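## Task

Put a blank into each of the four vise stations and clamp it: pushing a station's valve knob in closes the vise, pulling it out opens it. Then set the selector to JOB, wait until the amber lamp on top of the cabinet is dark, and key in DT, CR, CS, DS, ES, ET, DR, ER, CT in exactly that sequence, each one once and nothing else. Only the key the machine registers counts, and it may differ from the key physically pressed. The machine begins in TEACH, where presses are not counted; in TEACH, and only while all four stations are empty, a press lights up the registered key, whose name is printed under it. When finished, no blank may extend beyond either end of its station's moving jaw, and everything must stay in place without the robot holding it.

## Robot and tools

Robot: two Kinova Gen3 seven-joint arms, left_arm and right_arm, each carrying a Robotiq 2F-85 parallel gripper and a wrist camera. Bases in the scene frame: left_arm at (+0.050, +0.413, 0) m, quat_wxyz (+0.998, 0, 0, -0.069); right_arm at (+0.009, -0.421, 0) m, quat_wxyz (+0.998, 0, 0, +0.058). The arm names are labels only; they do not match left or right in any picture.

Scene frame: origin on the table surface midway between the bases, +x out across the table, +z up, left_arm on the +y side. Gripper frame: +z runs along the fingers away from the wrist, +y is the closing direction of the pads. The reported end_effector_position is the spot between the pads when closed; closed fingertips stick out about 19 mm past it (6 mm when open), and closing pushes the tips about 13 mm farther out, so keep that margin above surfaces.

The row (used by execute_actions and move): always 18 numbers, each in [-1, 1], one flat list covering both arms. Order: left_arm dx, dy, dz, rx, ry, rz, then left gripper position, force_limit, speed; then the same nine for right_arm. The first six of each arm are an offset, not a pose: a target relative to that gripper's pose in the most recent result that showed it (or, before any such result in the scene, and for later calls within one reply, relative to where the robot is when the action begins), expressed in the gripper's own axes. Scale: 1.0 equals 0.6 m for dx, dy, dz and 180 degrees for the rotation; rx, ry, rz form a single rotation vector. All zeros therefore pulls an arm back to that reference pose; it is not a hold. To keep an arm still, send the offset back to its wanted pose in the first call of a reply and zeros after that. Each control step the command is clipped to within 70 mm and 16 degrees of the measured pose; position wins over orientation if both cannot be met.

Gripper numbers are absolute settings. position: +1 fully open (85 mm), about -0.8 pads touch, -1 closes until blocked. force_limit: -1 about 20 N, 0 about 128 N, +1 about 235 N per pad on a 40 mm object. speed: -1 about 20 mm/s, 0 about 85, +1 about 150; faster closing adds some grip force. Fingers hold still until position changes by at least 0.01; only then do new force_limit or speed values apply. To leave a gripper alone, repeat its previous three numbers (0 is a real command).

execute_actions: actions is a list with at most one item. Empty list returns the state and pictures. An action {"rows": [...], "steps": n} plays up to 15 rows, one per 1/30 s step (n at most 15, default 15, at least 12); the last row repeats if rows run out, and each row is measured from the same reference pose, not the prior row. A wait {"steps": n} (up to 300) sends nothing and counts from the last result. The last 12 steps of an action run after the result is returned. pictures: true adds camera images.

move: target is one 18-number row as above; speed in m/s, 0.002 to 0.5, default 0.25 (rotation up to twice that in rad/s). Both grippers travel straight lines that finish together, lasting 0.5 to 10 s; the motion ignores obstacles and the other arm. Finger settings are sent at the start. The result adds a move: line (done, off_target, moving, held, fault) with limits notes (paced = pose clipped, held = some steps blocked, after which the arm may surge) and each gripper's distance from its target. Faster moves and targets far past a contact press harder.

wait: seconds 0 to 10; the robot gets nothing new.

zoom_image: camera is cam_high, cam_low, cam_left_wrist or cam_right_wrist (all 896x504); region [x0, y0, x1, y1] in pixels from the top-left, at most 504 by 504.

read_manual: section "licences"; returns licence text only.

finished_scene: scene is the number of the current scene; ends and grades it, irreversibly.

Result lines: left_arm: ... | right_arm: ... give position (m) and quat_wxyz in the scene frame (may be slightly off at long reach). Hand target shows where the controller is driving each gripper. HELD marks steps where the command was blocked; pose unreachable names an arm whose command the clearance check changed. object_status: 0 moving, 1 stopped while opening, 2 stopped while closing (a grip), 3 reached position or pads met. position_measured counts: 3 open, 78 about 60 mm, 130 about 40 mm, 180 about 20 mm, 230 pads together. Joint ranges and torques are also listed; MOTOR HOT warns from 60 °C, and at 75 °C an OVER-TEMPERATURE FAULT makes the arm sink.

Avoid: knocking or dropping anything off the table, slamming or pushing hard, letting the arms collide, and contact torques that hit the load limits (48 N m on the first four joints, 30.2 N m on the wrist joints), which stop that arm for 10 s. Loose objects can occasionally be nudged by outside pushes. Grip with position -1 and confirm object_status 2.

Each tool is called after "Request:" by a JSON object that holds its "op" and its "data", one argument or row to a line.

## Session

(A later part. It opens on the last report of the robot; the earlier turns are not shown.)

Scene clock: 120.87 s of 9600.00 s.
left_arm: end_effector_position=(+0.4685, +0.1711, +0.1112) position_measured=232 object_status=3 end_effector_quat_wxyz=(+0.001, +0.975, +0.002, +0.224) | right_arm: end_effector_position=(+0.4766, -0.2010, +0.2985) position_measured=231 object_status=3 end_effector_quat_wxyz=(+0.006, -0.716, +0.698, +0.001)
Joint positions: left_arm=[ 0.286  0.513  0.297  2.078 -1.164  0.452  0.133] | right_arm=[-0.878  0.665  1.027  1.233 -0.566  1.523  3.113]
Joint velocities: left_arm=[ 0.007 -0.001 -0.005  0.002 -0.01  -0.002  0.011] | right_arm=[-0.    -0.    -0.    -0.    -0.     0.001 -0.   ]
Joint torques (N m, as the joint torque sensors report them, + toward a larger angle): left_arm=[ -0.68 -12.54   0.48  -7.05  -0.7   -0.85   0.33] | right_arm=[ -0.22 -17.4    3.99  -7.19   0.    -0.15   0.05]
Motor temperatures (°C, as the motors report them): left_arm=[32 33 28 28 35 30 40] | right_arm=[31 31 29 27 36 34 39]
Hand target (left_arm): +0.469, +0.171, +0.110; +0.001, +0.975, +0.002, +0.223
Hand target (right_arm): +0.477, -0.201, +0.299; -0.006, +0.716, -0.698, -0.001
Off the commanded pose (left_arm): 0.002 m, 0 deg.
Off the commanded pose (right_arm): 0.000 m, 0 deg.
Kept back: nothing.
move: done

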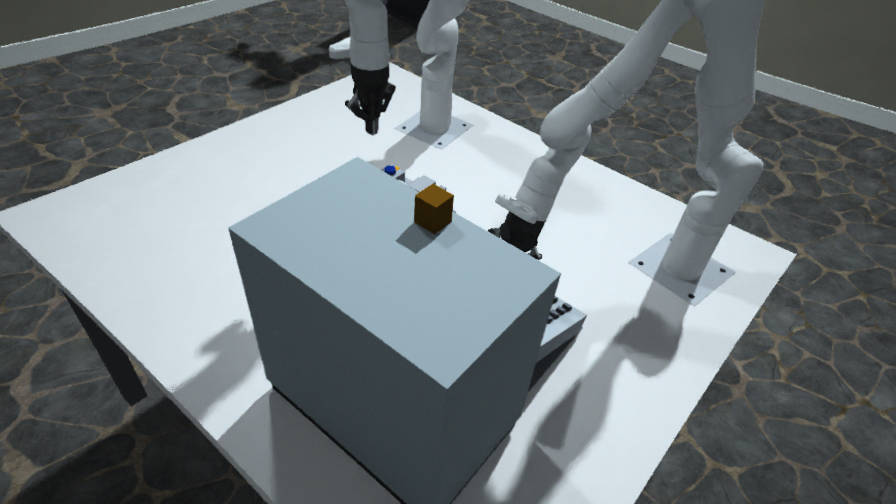

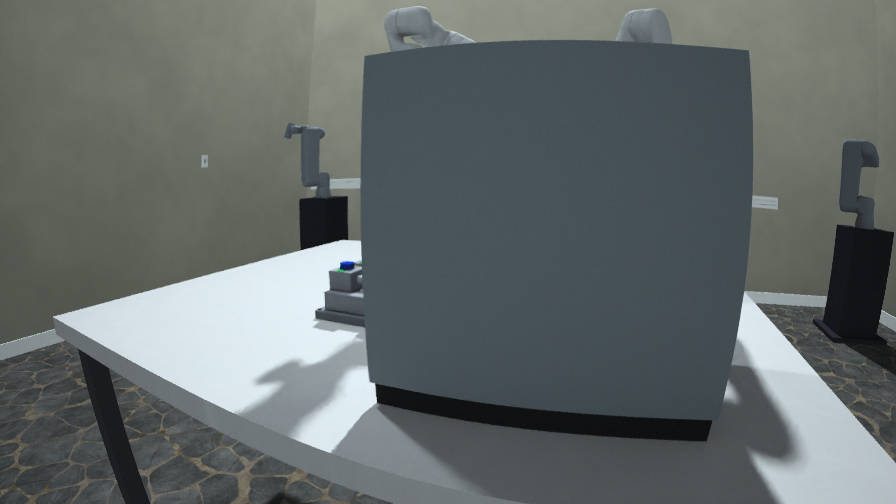

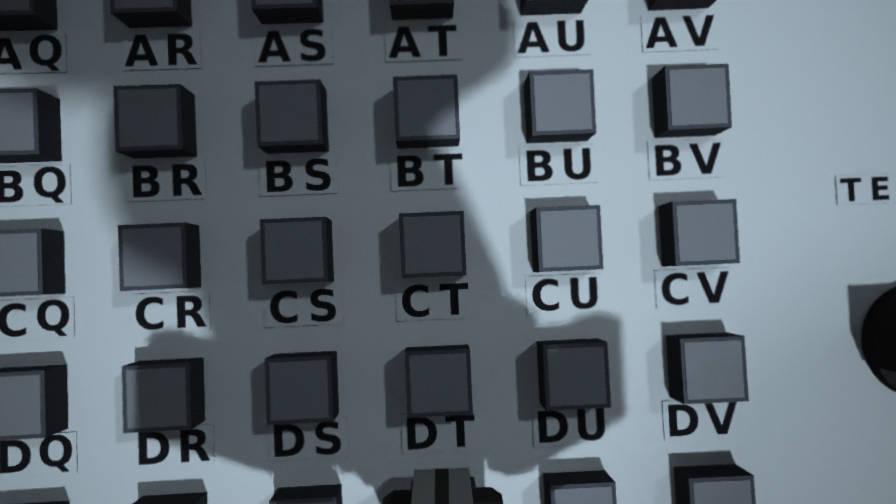

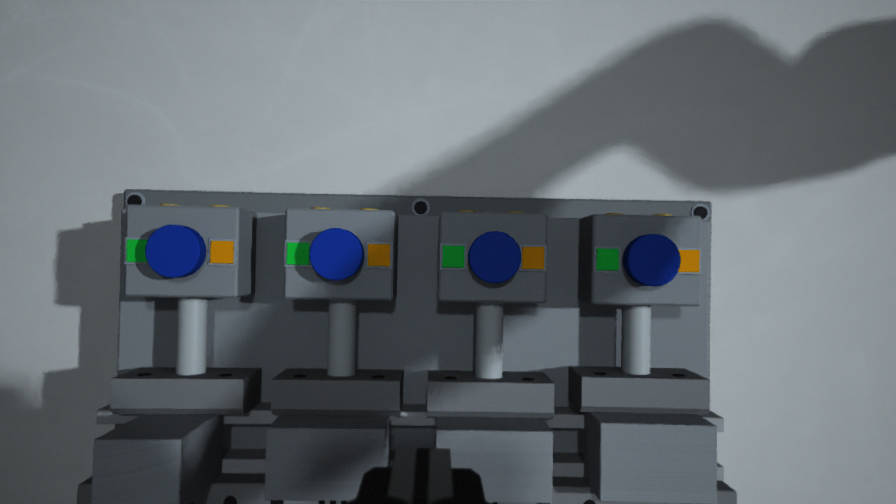

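Request:
{"op": "execute_actions", "data": {
  "actions": [
    {"rows":[[0,0,-0.01,0,0,0,-1,0,0,0,0,0,0,0,0,-1,-0.5,0.5],[0,0,-0.02,0,0,0,-1,0,0,0,0,0,0,0,0,-1,-0.5,0.5]],"steps":12}
  ]
}}

Request:
{"op": "move", "data": {
  "target": [0.053,-0.114,0,0,0,0,-1,0,0, 0,0,0,0,0,0,-1,-0.5,0.5],
  "speed": 0.15
}}

Request:
{"op": "move", "data": {
  "target": [0,0,0.0225,0,0,0,-1,0,0, 0,0,0,0,0,0,-1,-0.5,0.5],
  "speed": 0.025
}}

Scene clock: 121.67 s of 9600.00 s.
left_arm: end_effector_position=(+0.4685, +0.1711, +0.1112) position_measured=232 object_status=3 end_effector_quat_wxyz=(+0.001, +0.974, +0.001, +0.224) | right_arm: end_effector_position=(+0.4766, -0.2010, +0.2985) position_measured=231 object_status=3 end_effector_quat_wxyz=(+0.006, -0.716, +0.698, +0.001)
Joint positions: left_arm=[ 0.286  0.513  0.296  2.078 -1.165  0.452  0.134] | right_arm=[-0.878  0.665  1.027  1.233 -0.566  1.523  3.113]
Joint velocities: left_arm=[ 0.    -0.     0.    -0.001 -0.    -0.     0.   ] | right_arm=[-0.    -0.     0.001 -0.001 -0.     0.     0.   ]
Joint torques (N m, as the joint torque sensors report them, + toward a larger angle): left_arm=[ -0.72 -12.26   0.75  -6.87  -0.7   -1.12   0.25] | right_arm=[ -0.25 -17.27   4.03  -7.33   0.02  -0.16   0.06]
Motor temperatures (°C, as the motors report them): left_arm=[32 33 28 28 35 30 40] | right_arm=[31 31 29 27 36 34 39]
Kept back: the last 12 steps of this action.
Steps of this call (steps 1 to 24: nothing new was sent). Readings (end_effector_position | what the end effector reports):
1: left_arm (+0.4685, +0.1711, +0.1112) | right_arm (+0.4766, -0.2010, +0.2985) | left_arm position_measured=232 object_status=3 | right_arm position_measured=231 object_status=3
2: left_arm (+0.4685, +0.1711, +0.1112) | right_arm (+0.4766, -0.2010, +0.2985) | left_arm position_measured=232 object_status=3 | right_arm position_measured=231 object_status=3
4: left_arm (+0.4685, +0.1711, +0.1112) | right_arm (+0.4766, -0.2010, +0.2985) | left_arm position_measured=232 object_status=3 | right_arm position_measured=231 object_status=3
8: left_arm (+0.4685, +0.1711, +0.1112) | right_arm (+0.4766, -0.2010, +0.2985) | left_arm position_measured=232 object_status=3 | right_arm position_measured=231 object_status=3
24: the state above

Scene clock: 123.07 s of 9600.00 s.
left_arm: end_effector_position=(+0.4907, +0.2386, +0.1348) position_measured=232 object_status=3 end_effector_quat_wxyz=(+0.002, +0.975, +0.001, +0.224) | right_arm: end_effector_position=(+0.4766, -0.2010, +0.2985) position_measured=231 object_status=3 end_effector_quat_wxyz=(+0.006, -0.716, +0.698, +0.001)
Joint positions: left_arm=[ 0.044  0.43   0.351  2.12  -1.069  0.391 -0.135] | right_arm=[-0.878  0.665  1.027  1.233 -0.566  1.523  3.113]
Joint velocities: left_arm=[-0.02  -0.001  0.005 -0.003  0.017  0.002 -0.022] | right_arm=[-0.001 -0.    -0.     0.     0.    -0.     0.   ]
Joint torques (N m, as the joint torque sensors report them, + toward a larger angle): left_arm=[  0.13 -14.74   1.59  -5.44   0.22  -0.3    0.13] | right_arm=[ -0.23 -17.44   3.98  -7.38   0.11  -0.08   0.02]
Motor temperatures (°C, as the motors report them): left_arm=[32 33 28 28 35 30 40] | right_arm=[31 31 29 27 36 34 39]
Hand target (left_arm): +0.491, +0.239, +0.135; +0.001, +0.975, +0.001, +0.224
Hand target (right_arm): +0.477, -0.201, +0.299; -0.006, +0.716, -0.698, -0.001
Off your previous action's commanded pose (left_arm): 0.000 m, 0 deg at its last step (step 12 of this call).
Off your previous action's commanded pose (right_arm): 0.000 m, 0 deg at its last step (step 12 of this call).
Off the commanded pose (left_arm): 0.001 m, 0 deg.
Off the commanded pose (right_arm): 0.000 m, 0 deg.
Kept back: nothing.
move: done

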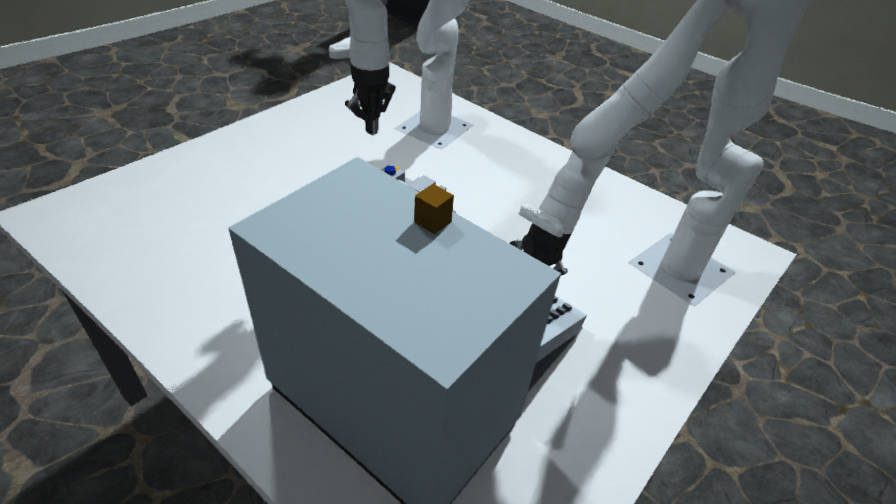

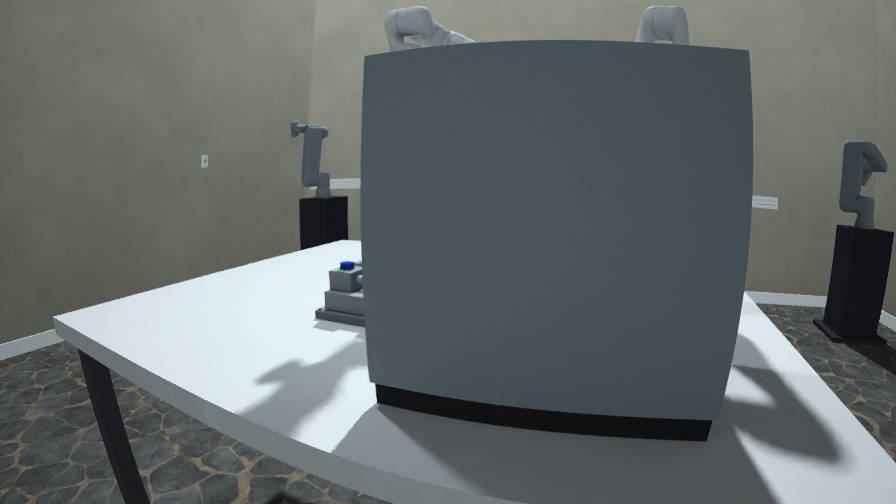

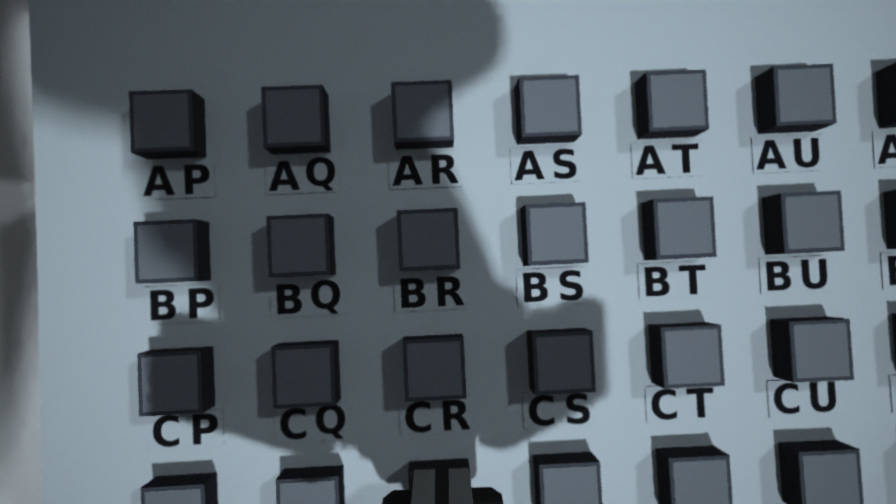

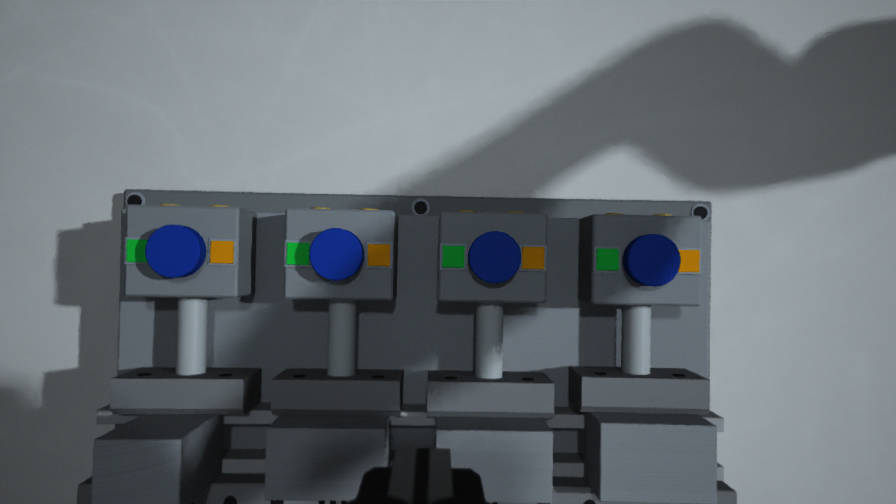

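Scene clock: 123.83 s of 9600.00 s.
left_arm: end_effector_position=(+0.4955, +0.2385, +0.1248) position_measured=232 object_status=3 end_effector_quat_wxyz=(+0.001, +0.974, +0.000, +0.225) | right_arm: end_effector_position=(+0.4766, -0.2010, +0.2985) position_measured=231 object_status=3 end_effector_quat_wxyz=(+0.006, -0.716, +0.698, +0.001)
Joint positions: left_arm=[ 0.073  0.456  0.309  2.119 -1.125  0.365 -0.082] | right_arm=[-0.878  0.665  1.027  1.233 -0.566  1.523  3.113]
Joint velocities: left_arm=[ 0.009 -0.001 -0.01   0.003 -0.016 -0.005  0.017] | right_arm=[ 0.001 -0.    -0.001  0.    -0.001 -0.     0.001]
Joint torques (N m, as the joint torque sensors report them, + toward a larger angle): left_arm=[ -1.02 -10.13   0.11  -6.85  -0.51  -1.24  -0.02] | right_arm=[ -0.14 -17.35   3.88  -7.3    0.    -0.16  -0.04]
Motor temperatures (°C, as the motors report them): left_arm=[32 33 28 28 35 30 40] | right_arm=[31 31 29 27 36 34 39]
Hand target (left_arm): +0.497, +0.239, +0.123; +0.002, +0.975, +0.001, +0.224
Hand target (right_arm): +0.477, -0.201, +0.299; -0.006, +0.716, -0.698, -0.001
Off the commanded pose (left_arm): 0.002 m, 0 deg.
Off the commanded pose (right_arm): 0.000 m, 0 deg.
Kept back: nothing.
move: done

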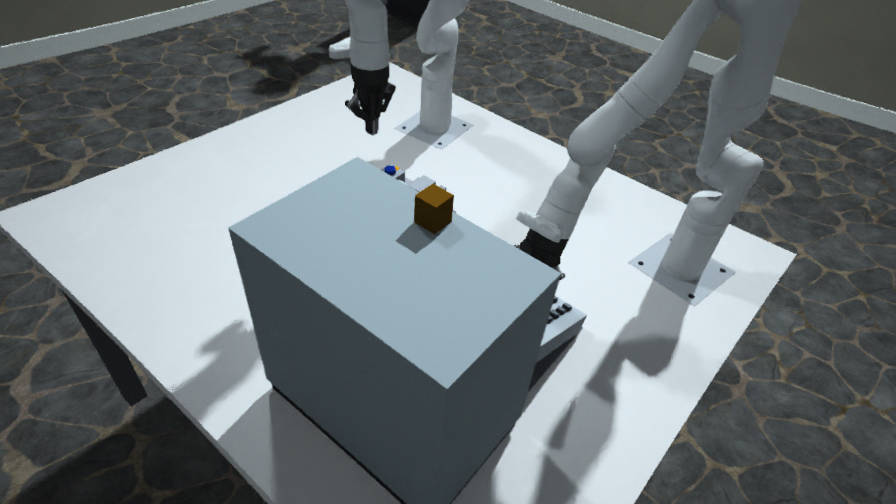

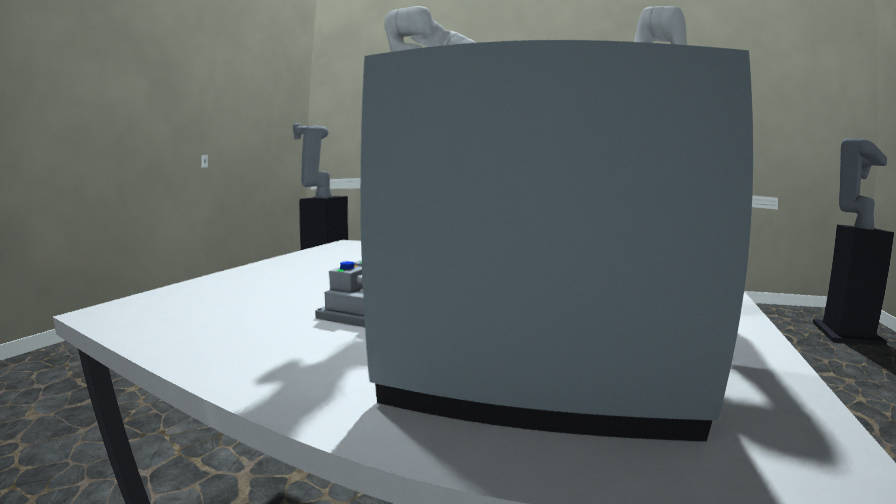

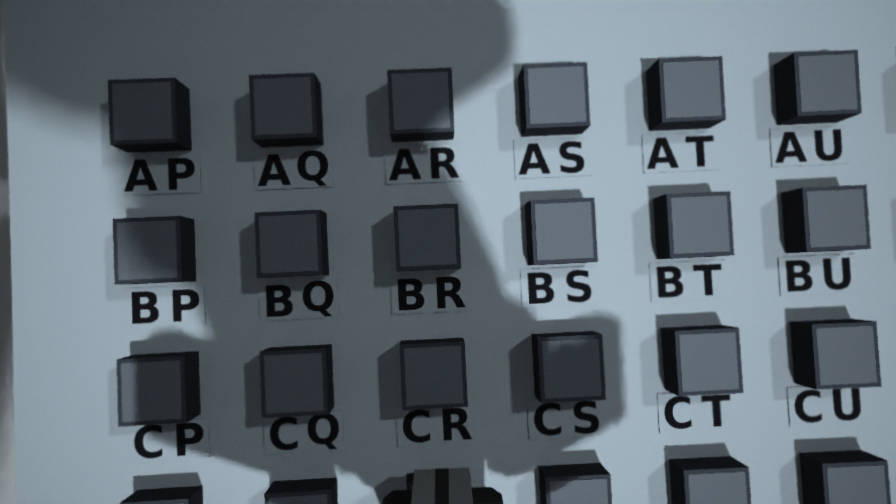

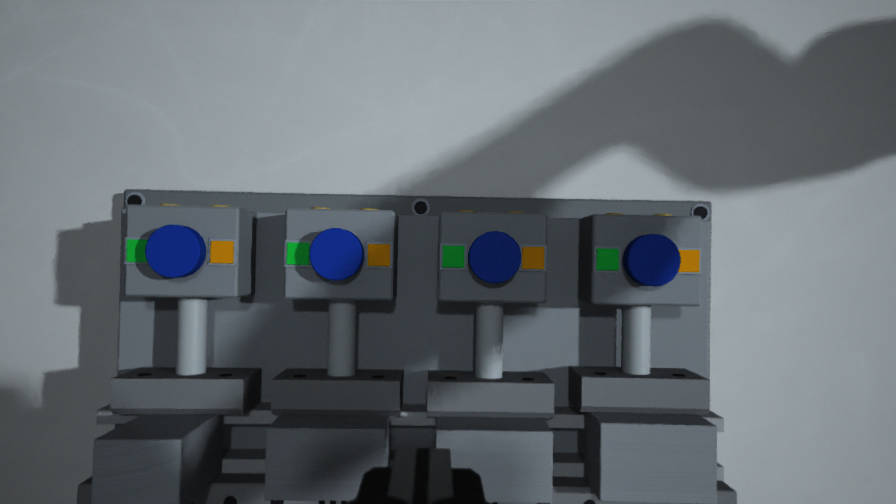

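Request:
{"op": "execute_actions", "data": {
  "actions": [
    {"rows":[[0,0,-0.009,0,0,0,-1,0,0,0,0,0,0,0,0,-1,-0.5,0.5],[0,0,-0.018,0,0,0,-1,0,0,0,0,0,0,0,0,-1,-0.5,0.5],[0,0,-0.018,0,0,0,-1,0,0,0,0,0,0,0,0,-1,-0.5,0.5],[0,0,-0.018,0,0,0,-1,0,0,0,0,0,0,0,0,-1,-0.5,0.5],[0.005,0.055,-0.018,0,0,0,-1,0,0,0,0,0,0,0,0,-1,-0.5,0.5]],"steps":15}
  ]
}}

Request:
{"op": "move", "data": {
  "target": [0,0,0.022,0,0,0,-1,0,0, 0,0,0,0,0,0,-1,-0.5,0.5],
  "speed": 0.025
}}

Scene clock: 124.63 s of 9600.00 s.
left_arm: end_effector_position=(+0.4947, +0.2391, +0.1294) position_measured=232 object_status=3 end_effector_quat_wxyz=(+0.002, +0.974, +0.001, +0.227) | right_arm: end_effector_position=(+0.4766, -0.2010, +0.2985) position_measured=231 object_status=3 end_effector_quat_wxyz=(+0.006, -0.716, +0.698, +0.001)
Joint positions: left_arm=[ 0.066  0.444  0.318  2.121 -1.112  0.371 -0.093] | right_arm=[-0.878  0.665  1.027  1.233 -0.566  1.523  3.113]
Joint velocities: left_arm=[-0.113 -0.172  0.181  0.024  0.258  0.131 -0.234] | right_arm=[ 0.  0. -0. -0. -0. -0.  0.]
Joint torques (N m, as the joint torque sensors report them, + toward a larger angle): left_arm=[  0.31 -14.93   1.75  -4.97   0.02  -0.45   0.17] | right_arm=[ -0.21 -17.36   3.94  -7.44   0.1   -0.23   0.11]
Motor temperatures (°C, as the motors report them): left_arm=[32 33 28 28 35 30 40] | right_arm=[31 31 29 27 36 34 39]
Steps of this call (steps 1 to 21: nothing new was sent; steps 22 to 24: the first 3 steps of this action). Readings (end_effector_position | what the end effector reports):
22: left_arm (+0.4955, +0.2387, +0.1253) | right_arm (+0.4766, -0.2010, +0.2985) | left_arm position_measured=232 object_status=3 | right_arm position_measured=231 object_status=3
23: left_arm (+0.4953, +0.2389, +0.1271) | right_arm (+0.4766, -0.2010, +0.2985) | left_arm position_measured=232 object_status=3 | right_arm position_measured=231 object_status=3
24: the state above

Scene clock: 125.93 s of 9600.00 s.
left_arm: end_effector_position=(+0.4987, +0.2059, +0.1260) position_measured=232 object_status=3 end_effector_quat_wxyz=(+0.001, +0.974, +0.000, +0.226) | right_arm: end_effector_position=(+0.4766, -0.2010, +0.2985) position_measured=231 object_status=3 end_effector_quat_wxyz=(+0.006, -0.716, +0.698, +0.001)
Joint positions: left_arm=[ 0.135  0.488  0.335  2.058 -1.095  0.431 -0.056] | right_arm=[-0.878  0.665  1.027  1.233 -0.566  1.523  3.113]
Joint velocities: left_arm=[ 0.008 -0.001 -0.006  0.004 -0.012 -0.003  0.011] | right_arm=[ 0.001 -0.     0.001 -0.     0.    -0.    -0.   ]
Joint torques (N m, as the joint torque sensors report them, + toward a larger angle): left_arm=[ -0.87 -12.25   0.7   -6.85  -0.68  -1.18   0.13] | right_arm=[ -0.12 -17.38   4.23  -7.47   0.04  -0.26  -0.02]
Motor temperatures (°C, as the motors report them): left_arm=[32 33 28 28 35 30 40] | right_arm=[31 31 29 27 36 34 39]
Hand target (left_arm): +0.500, +0.206, +0.124; +0.001, +0.974, +0.000, +0.225
Hand target (right_arm): +0.477, -0.201, +0.299; -0.006, +0.716, -0.698, -0.001
Off your previous action's commanded pose (left_arm): 0.001 m, 0 deg at its last step (step 12 of this call).
Off your previous action's commanded pose (right_arm): 0.000 m, 0 deg at its last step (step 12 of this call).
Off the commanded pose (left_arm): 0.002 m, 0 deg.
Off the commanded pose (right_arm): 0.000 m, 0 deg.
Kept back: nothing.
move: done

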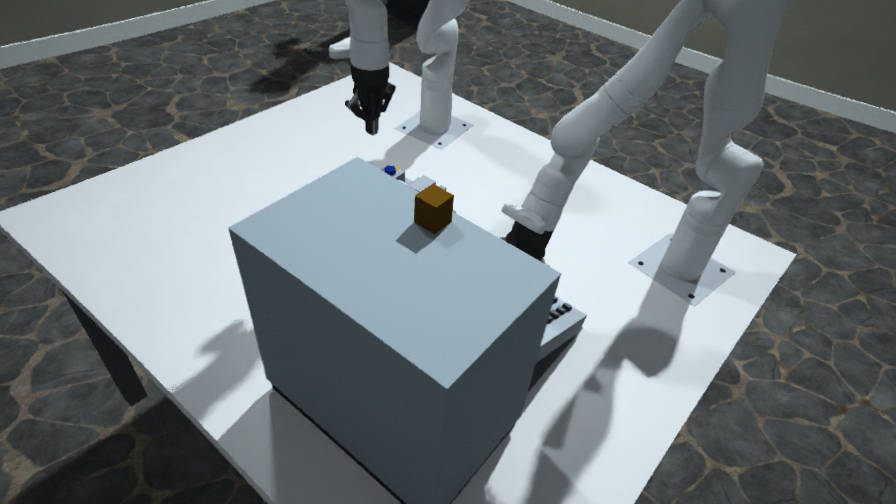

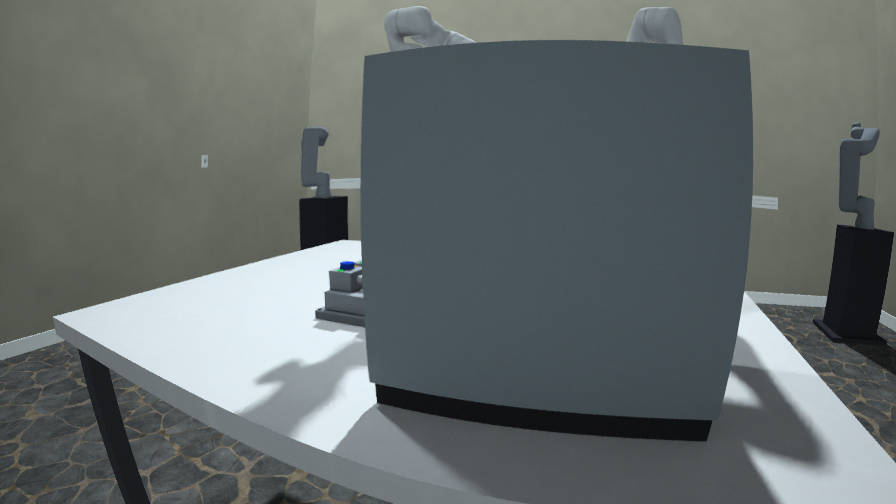

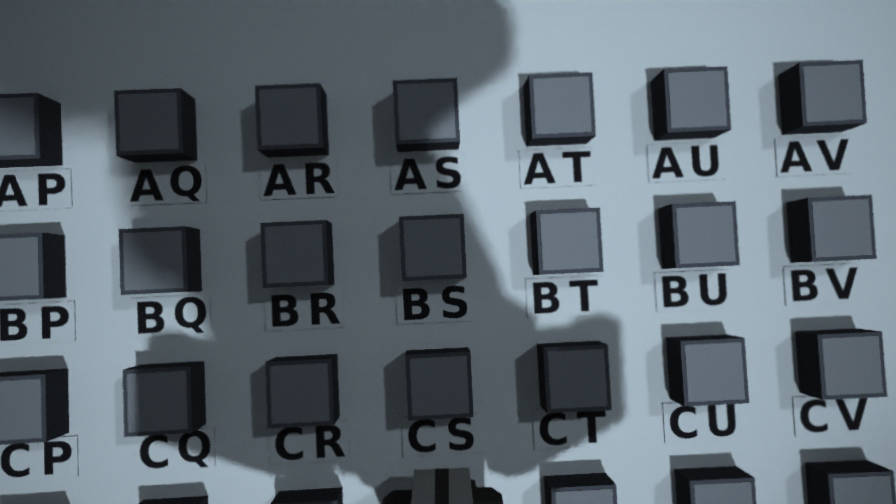

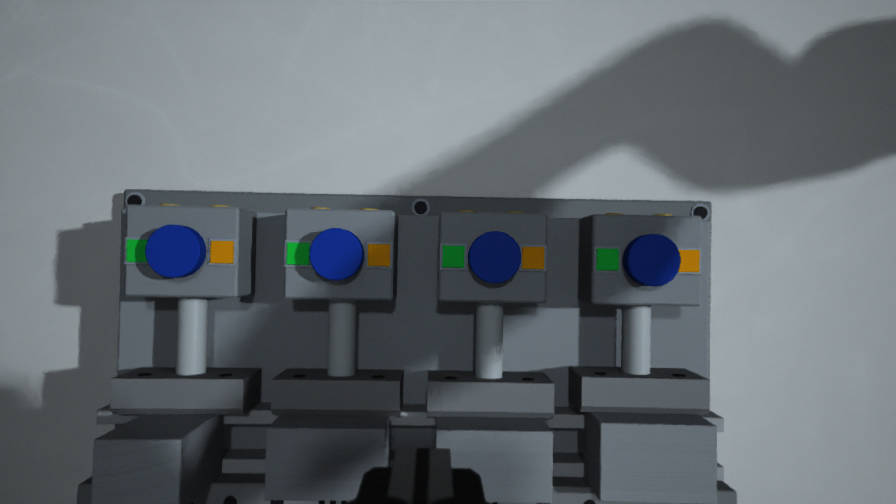

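Next ES.

Request:
{"op": "execute_actions", "data": {
  "actions": [
    {"rows":[[0,0,-0.009,0,0,0,-1,0,0,0,0,0,0,0,0,-1,-0.5,0.5],[0,0,-0.018,0,0,0,-1,0,0,0,0,0,0,0,0,-1,-0.5,0.5],[0,0,-0.018,0,0,0,-1,0,0,0,0,0,0,0,0,-1,-0.5,0.5],[0,0,-0.018,0,0,0,-1,0,0,0,0,0,0,0,0,-1,-0.5,0.5],[-0.0575,0.0015,-0.018,0,0,0,-1,0,0,0,0,0,0,0,0,-1,-0.5,0.5]],"steps":15}
  ]
}}

Request:
{"op": "move", "data": {
  "target": [0,0,0.021,0,0,0,-1,0,0, 0,0,0,0,0,0,-1,-0.5,0.5],
  "speed": 0.025
}}

Scene clock: 126.57 s of 9600.00 s.
left_arm: end_effector_position=(+0.4977, +0.2064, +0.1306) position_measured=232 object_status=3 end_effector_quat_wxyz=(+0.001, +0.974, +0.001, +0.228) | right_arm: end_effector_position=(+0.4766, -0.2010, +0.2985) position_measured=231 object_status=3 end_effector_quat_wxyz=(+0.006, -0.716, +0.698, +0.001)
Joint positions: left_arm=[ 0.13   0.476  0.342  2.06  -1.084  0.437 -0.066] | right_arm=[-0.878  0.665  1.027  1.233 -0.566  1.523  3.113]
Joint velocities: left_arm=[-0.087 -0.168  0.158  0.019  0.23   0.129 -0.203] | right_arm=[-0.002  0.     0.     0.     0.     0.001 -0.   ]
Joint torques (N m, as the joint torque sensors report them, + toward a larger angle): left_arm=[  0.2  -14.6    2.23  -5.3   -0.45  -0.68   0.2 ] | right_arm=[ -0.21 -17.42   3.96  -7.47   0.06  -0.22  -0.04]
Motor temperatures (°C, as the motors report them): left_arm=[32 33 28 28 35 30 40] | right_arm=[31 31 29 27 36 34 39]
Steps of this call (steps 1 to 16: nothing new was sent; steps 17 to 19: the first 3 steps of this action). Readings (end_effector_position | what the end effector reports):
17: left_arm (+0.4987, +0.2060, +0.1264) | right_arm (+0.4766, -0.2010, +0.2985) | left_arm position_measured=232 object_status=3 | right_arm position_measured=231 object_status=3
18: left_arm (+0.4984, +0.2062, +0.1281) | right_arm (+0.4766, -0.2010, +0.2985) | left_arm position_measured=232 object_status=3 | right_arm position_measured=231 object_status=3
19: the state above

Scene clock: 127.83 s of 9600.00 s.
left_arm: end_effector_position=(+0.4680, +0.2059, +0.1113) position_measured=232 object_status=3 end_effector_quat_wxyz=(+0.000, +0.974, +0.001, +0.226) | right_arm: end_effector_position=(+0.4766, -0.2010, +0.2985) position_measured=231 object_status=3 end_effector_quat_wxyz=(+0.006, -0.716, +0.698, +0.001)
Joint positions: left_arm=[ 0.24   0.475  0.248  2.149 -1.233  0.377  0.145] | right_arm=[-0.878  0.665  1.027  1.233 -0.566  1.523  3.113]
Joint velocities: left_arm=[ 0.008 -0.002 -0.009  0.004 -0.019 -0.004  0.019] | right_arm=[ 0.    -0.     0.    -0.     0.     0.001 -0.   ]
Joint torques (N m, as the joint torque sensors report them, + toward a larger angle): left_arm=[-1.47 -9.82  0.24 -6.94 -0.79 -1.15  0.19] | right_arm=[ -0.36 -17.47   3.87  -7.42   0.02  -0.27   0.11]
Motor temperatures (°C, as the motors report them): left_arm=[32 33 28 28 35 30 40] | right_arm=[31 31 29 27 36 34 39]
Hand target (left_arm): +0.469, +0.206, +0.109; +0.000, +0.974, +0.001, +0.225
Hand target (right_arm): +0.477, -0.201, +0.299; -0.006, +0.716, -0.698, -0.001
Off your previous action's commanded pose (left_arm): 0.001 m, 0 deg at its last step (step 12 of this call).
Off your previous action's commanded pose (right_arm): 0.000 m, 0 deg at its last step (step 12 of this call).
Off the commanded pose (left_arm): 0.002 m, 0 deg.
Off the commanded pose (right_arm): 0.000 m, 0 deg.
Kept back: nothing.
move: done

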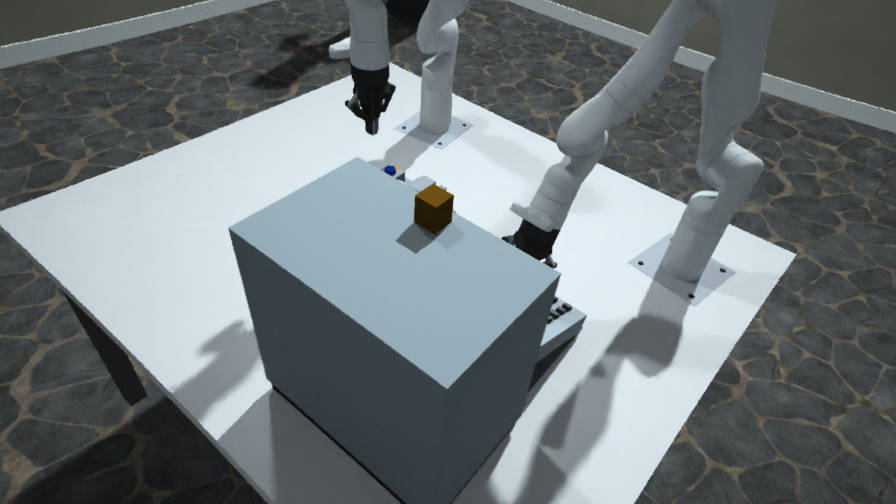

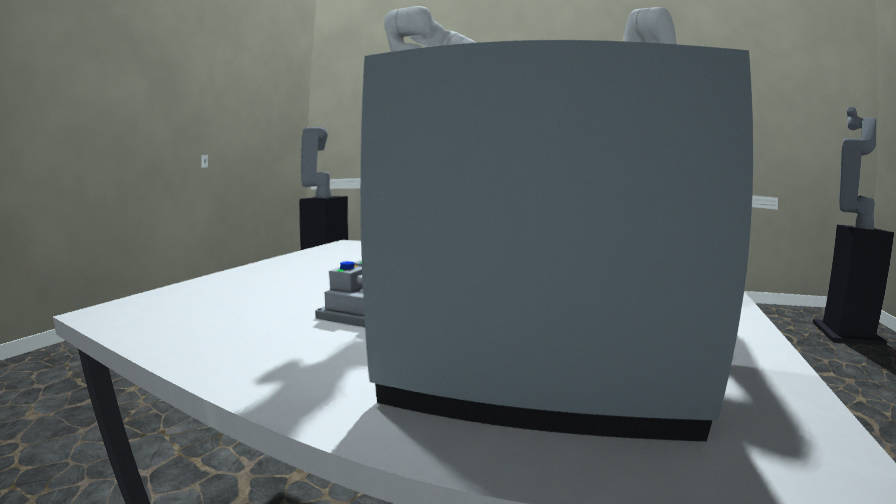

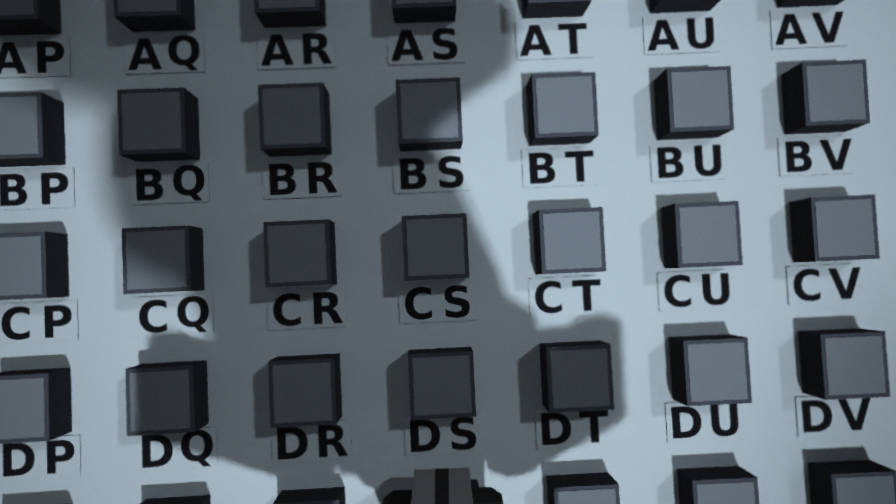

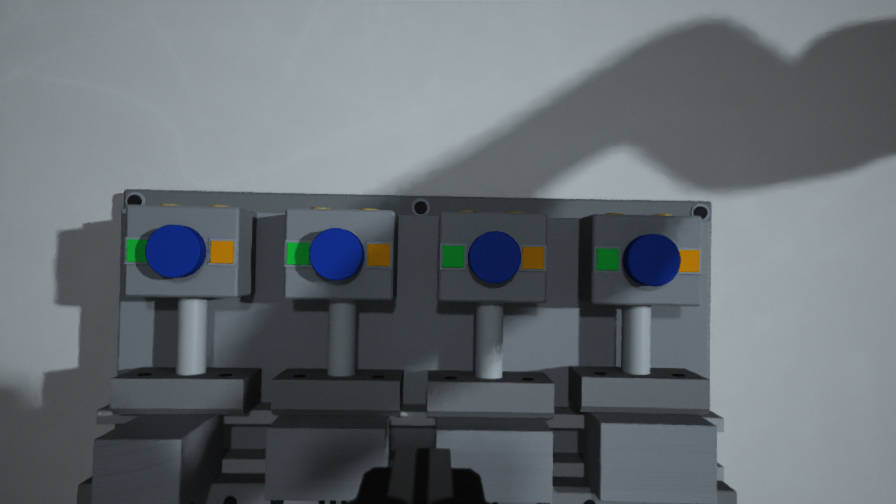

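FS.

Request:
{"op": "execute_actions", "data": {
  "actions": [
    {"rows":[[0,0,-0.009,0,0,0,-1,0,0,0,0,0,0,0,0,-1,-0.5,0.5],[0,0,-0.018,0,0,0,-1,0,0,0,0,0,0,0,0,-1,-0.5,0.5],[0,0,-0.018,0,0,0,-1,0,0,0,0,0,0,0,0,-1,-0.5,0.5],[0,0,-0.018,0,0,0,-1,0,0,0,0,0,0,0,0,-1,-0.5,0.5],[-0.0575,0.004,-0.018,0,0,0,-1,0,0,0,0,0,0,0,0,-1,-0.5,0.5]],"steps":15}
  ]
}}

Request:
{"op": "move", "data": {
  "target": [0,0,0.0205,0,0,0,-1,0,0, 0,0,0,0,0,0,-1,-0.5,0.5],
  "speed": 0.025
}}

Scene clock: 128.67 s of 9600.00 s.
left_arm: end_effector_position=(+0.4672, +0.2061, +0.1159) position_measured=232 object_status=3 end_effector_quat_wxyz=(+0.001, +0.974, +0.001, +0.228) | right_arm: end_effector_position=(+0.4766, -0.2010, +0.2985) position_measured=231 object_status=3 end_effector_quat_wxyz=(+0.006, -0.716, +0.698, +0.001)
Joint positions: left_arm=[ 0.235  0.463  0.256  2.152 -1.219  0.382  0.133] | right_arm=[-0.878  0.665  1.027  1.233 -0.566  1.523  3.113]
Joint velocities: left_arm=[-0.087 -0.178  0.163  0.025  0.282  0.122 -0.254] | right_arm=[ 0.    -0.001  0.     0.001 -0.001 -0.001 -0.   ]
Joint torques (N m, as the joint torque sensors report them, + toward a larger angle): left_arm=[ -0.19 -14.21   1.2   -5.03   0.27   0.15  -0.09] | right_arm=[ -0.16 -17.28   4.19  -7.37   0.07  -0.29  -0.08]
Motor temperatures (°C, as the motors report them): left_arm=[32 33 28 28 35 30 40] | right_arm=[31 31 29 27 36 34 39]
Steps of this call (steps 1 to 22: nothing new was sent; steps 23 to 25: the first 3 steps of this action). Readings (end_effector_position | what the end effector reports):
23: left_arm (+0.4680, +0.2059, +0.1118) | right_arm (+0.4766, -0.2010, +0.2985) | left_arm position_measured=232 object_status=3 | right_arm position_measured=231 object_status=3
24: left_arm (+0.4678, +0.2060, +0.1136) | right_arm (+0.4766, -0.2010, +0.2985) | left_arm position_measured=232 object_status=3 | right_arm position_measured=231 object_status=3
25: the state above

Scene clock: 129.97 s of 9600.00 s.
left_arm: end_effector_position=(+0.4375, +0.2041, +0.0968) position_measured=232 object_status=3 end_effector_quat_wxyz=(+0.000, +0.974, +0.001, +0.226) | right_arm: end_effector_position=(+0.4766, -0.2010, +0.2985) position_measured=231 object_status=3 end_effector_quat_wxyz=(+0.006, -0.716, +0.698, +0.001)
Joint positions: left_arm=[ 0.356  0.475  0.166  2.231 -1.406  0.342  0.39 ] | right_arm=[-0.878  0.665  1.027  1.233 -0.566  1.523  3.113]
Joint velocities: left_arm=[ 0.008  0.    -0.009  0.007 -0.03  -0.006  0.031] | right_arm=[ 0.001 -0.001 -0.    -0.    -0.    -0.     0.   ]
Joint torques (N m, as the joint torque sensors report them, + toward a larger angle): left_arm=[-1.53 -9.91  0.28 -6.95 -0.32 -0.31  0.48] | right_arm=[ -0.36 -17.27   3.84  -7.32   0.08  -0.21  -0.04]
Motor temperatures (°C, as the motors report them): left_arm=[32 33 28 28 35 30 40] | right_arm=[31 31 29 27 36 34 39]
Hand target (left_arm): +0.438, +0.204, +0.095; -0.000, +0.974, +0.002, +0.225
Hand target (right_arm): +0.477, -0.201, +0.299; -0.006, +0.716, -0.698, -0.001
Off your previous action's commanded pose (left_arm): 0.001 m, 0 deg at its last step (step 12 of this call).
Off your previous action's commanded pose (right_arm): 0.000 m, 0 deg at its last step (step 12 of this call).
Off the commanded pose (left_arm): 0.002 m, 0 deg.
Off the commanded pose (right_arm): 0.000 m, 0 deg.
Kept back: nothing.
move: done

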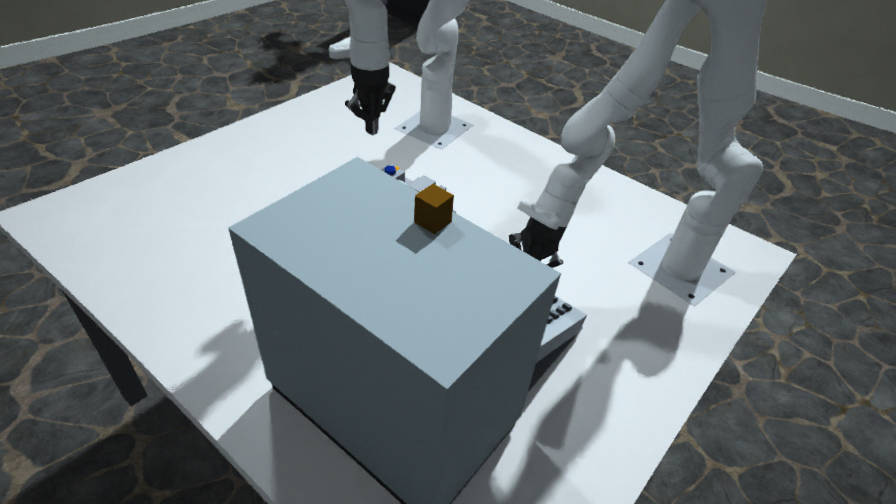

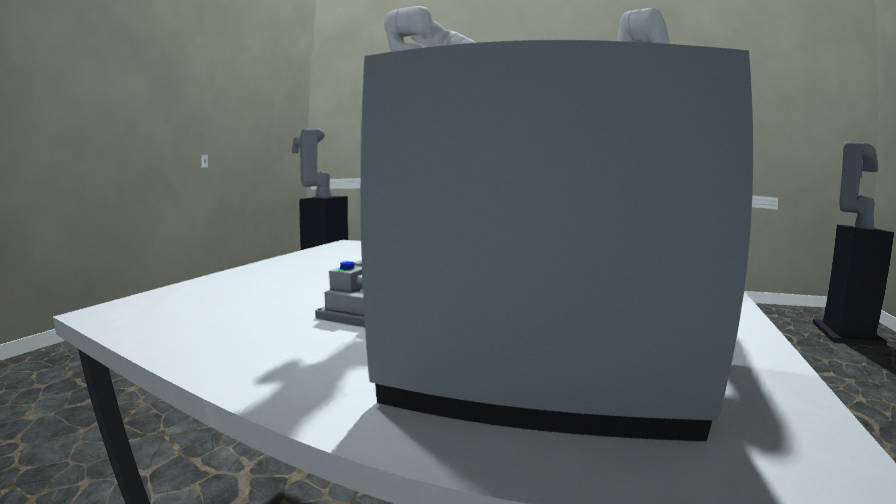

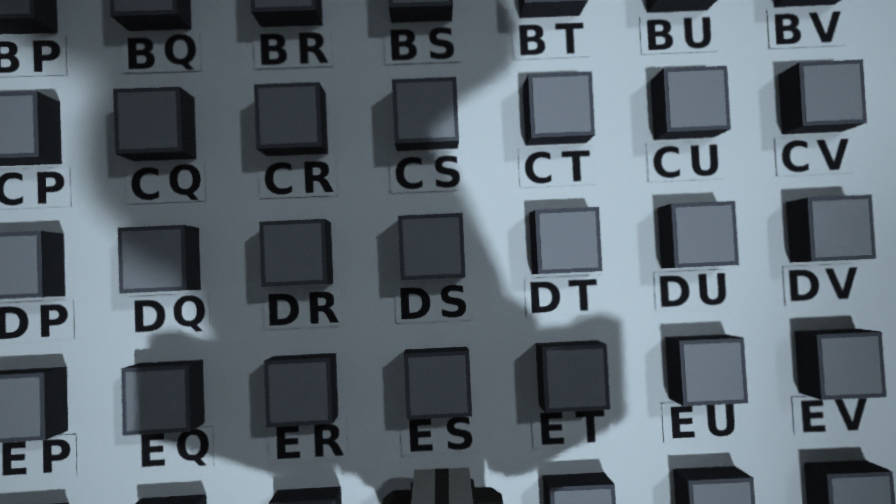

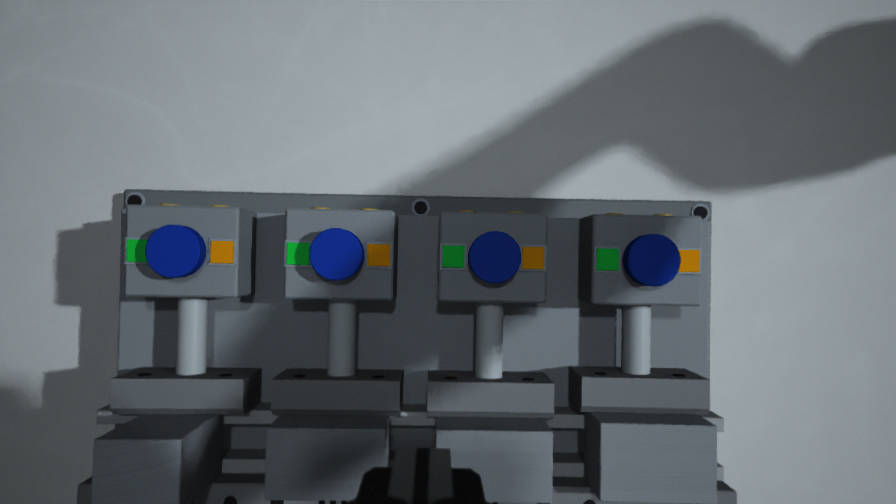

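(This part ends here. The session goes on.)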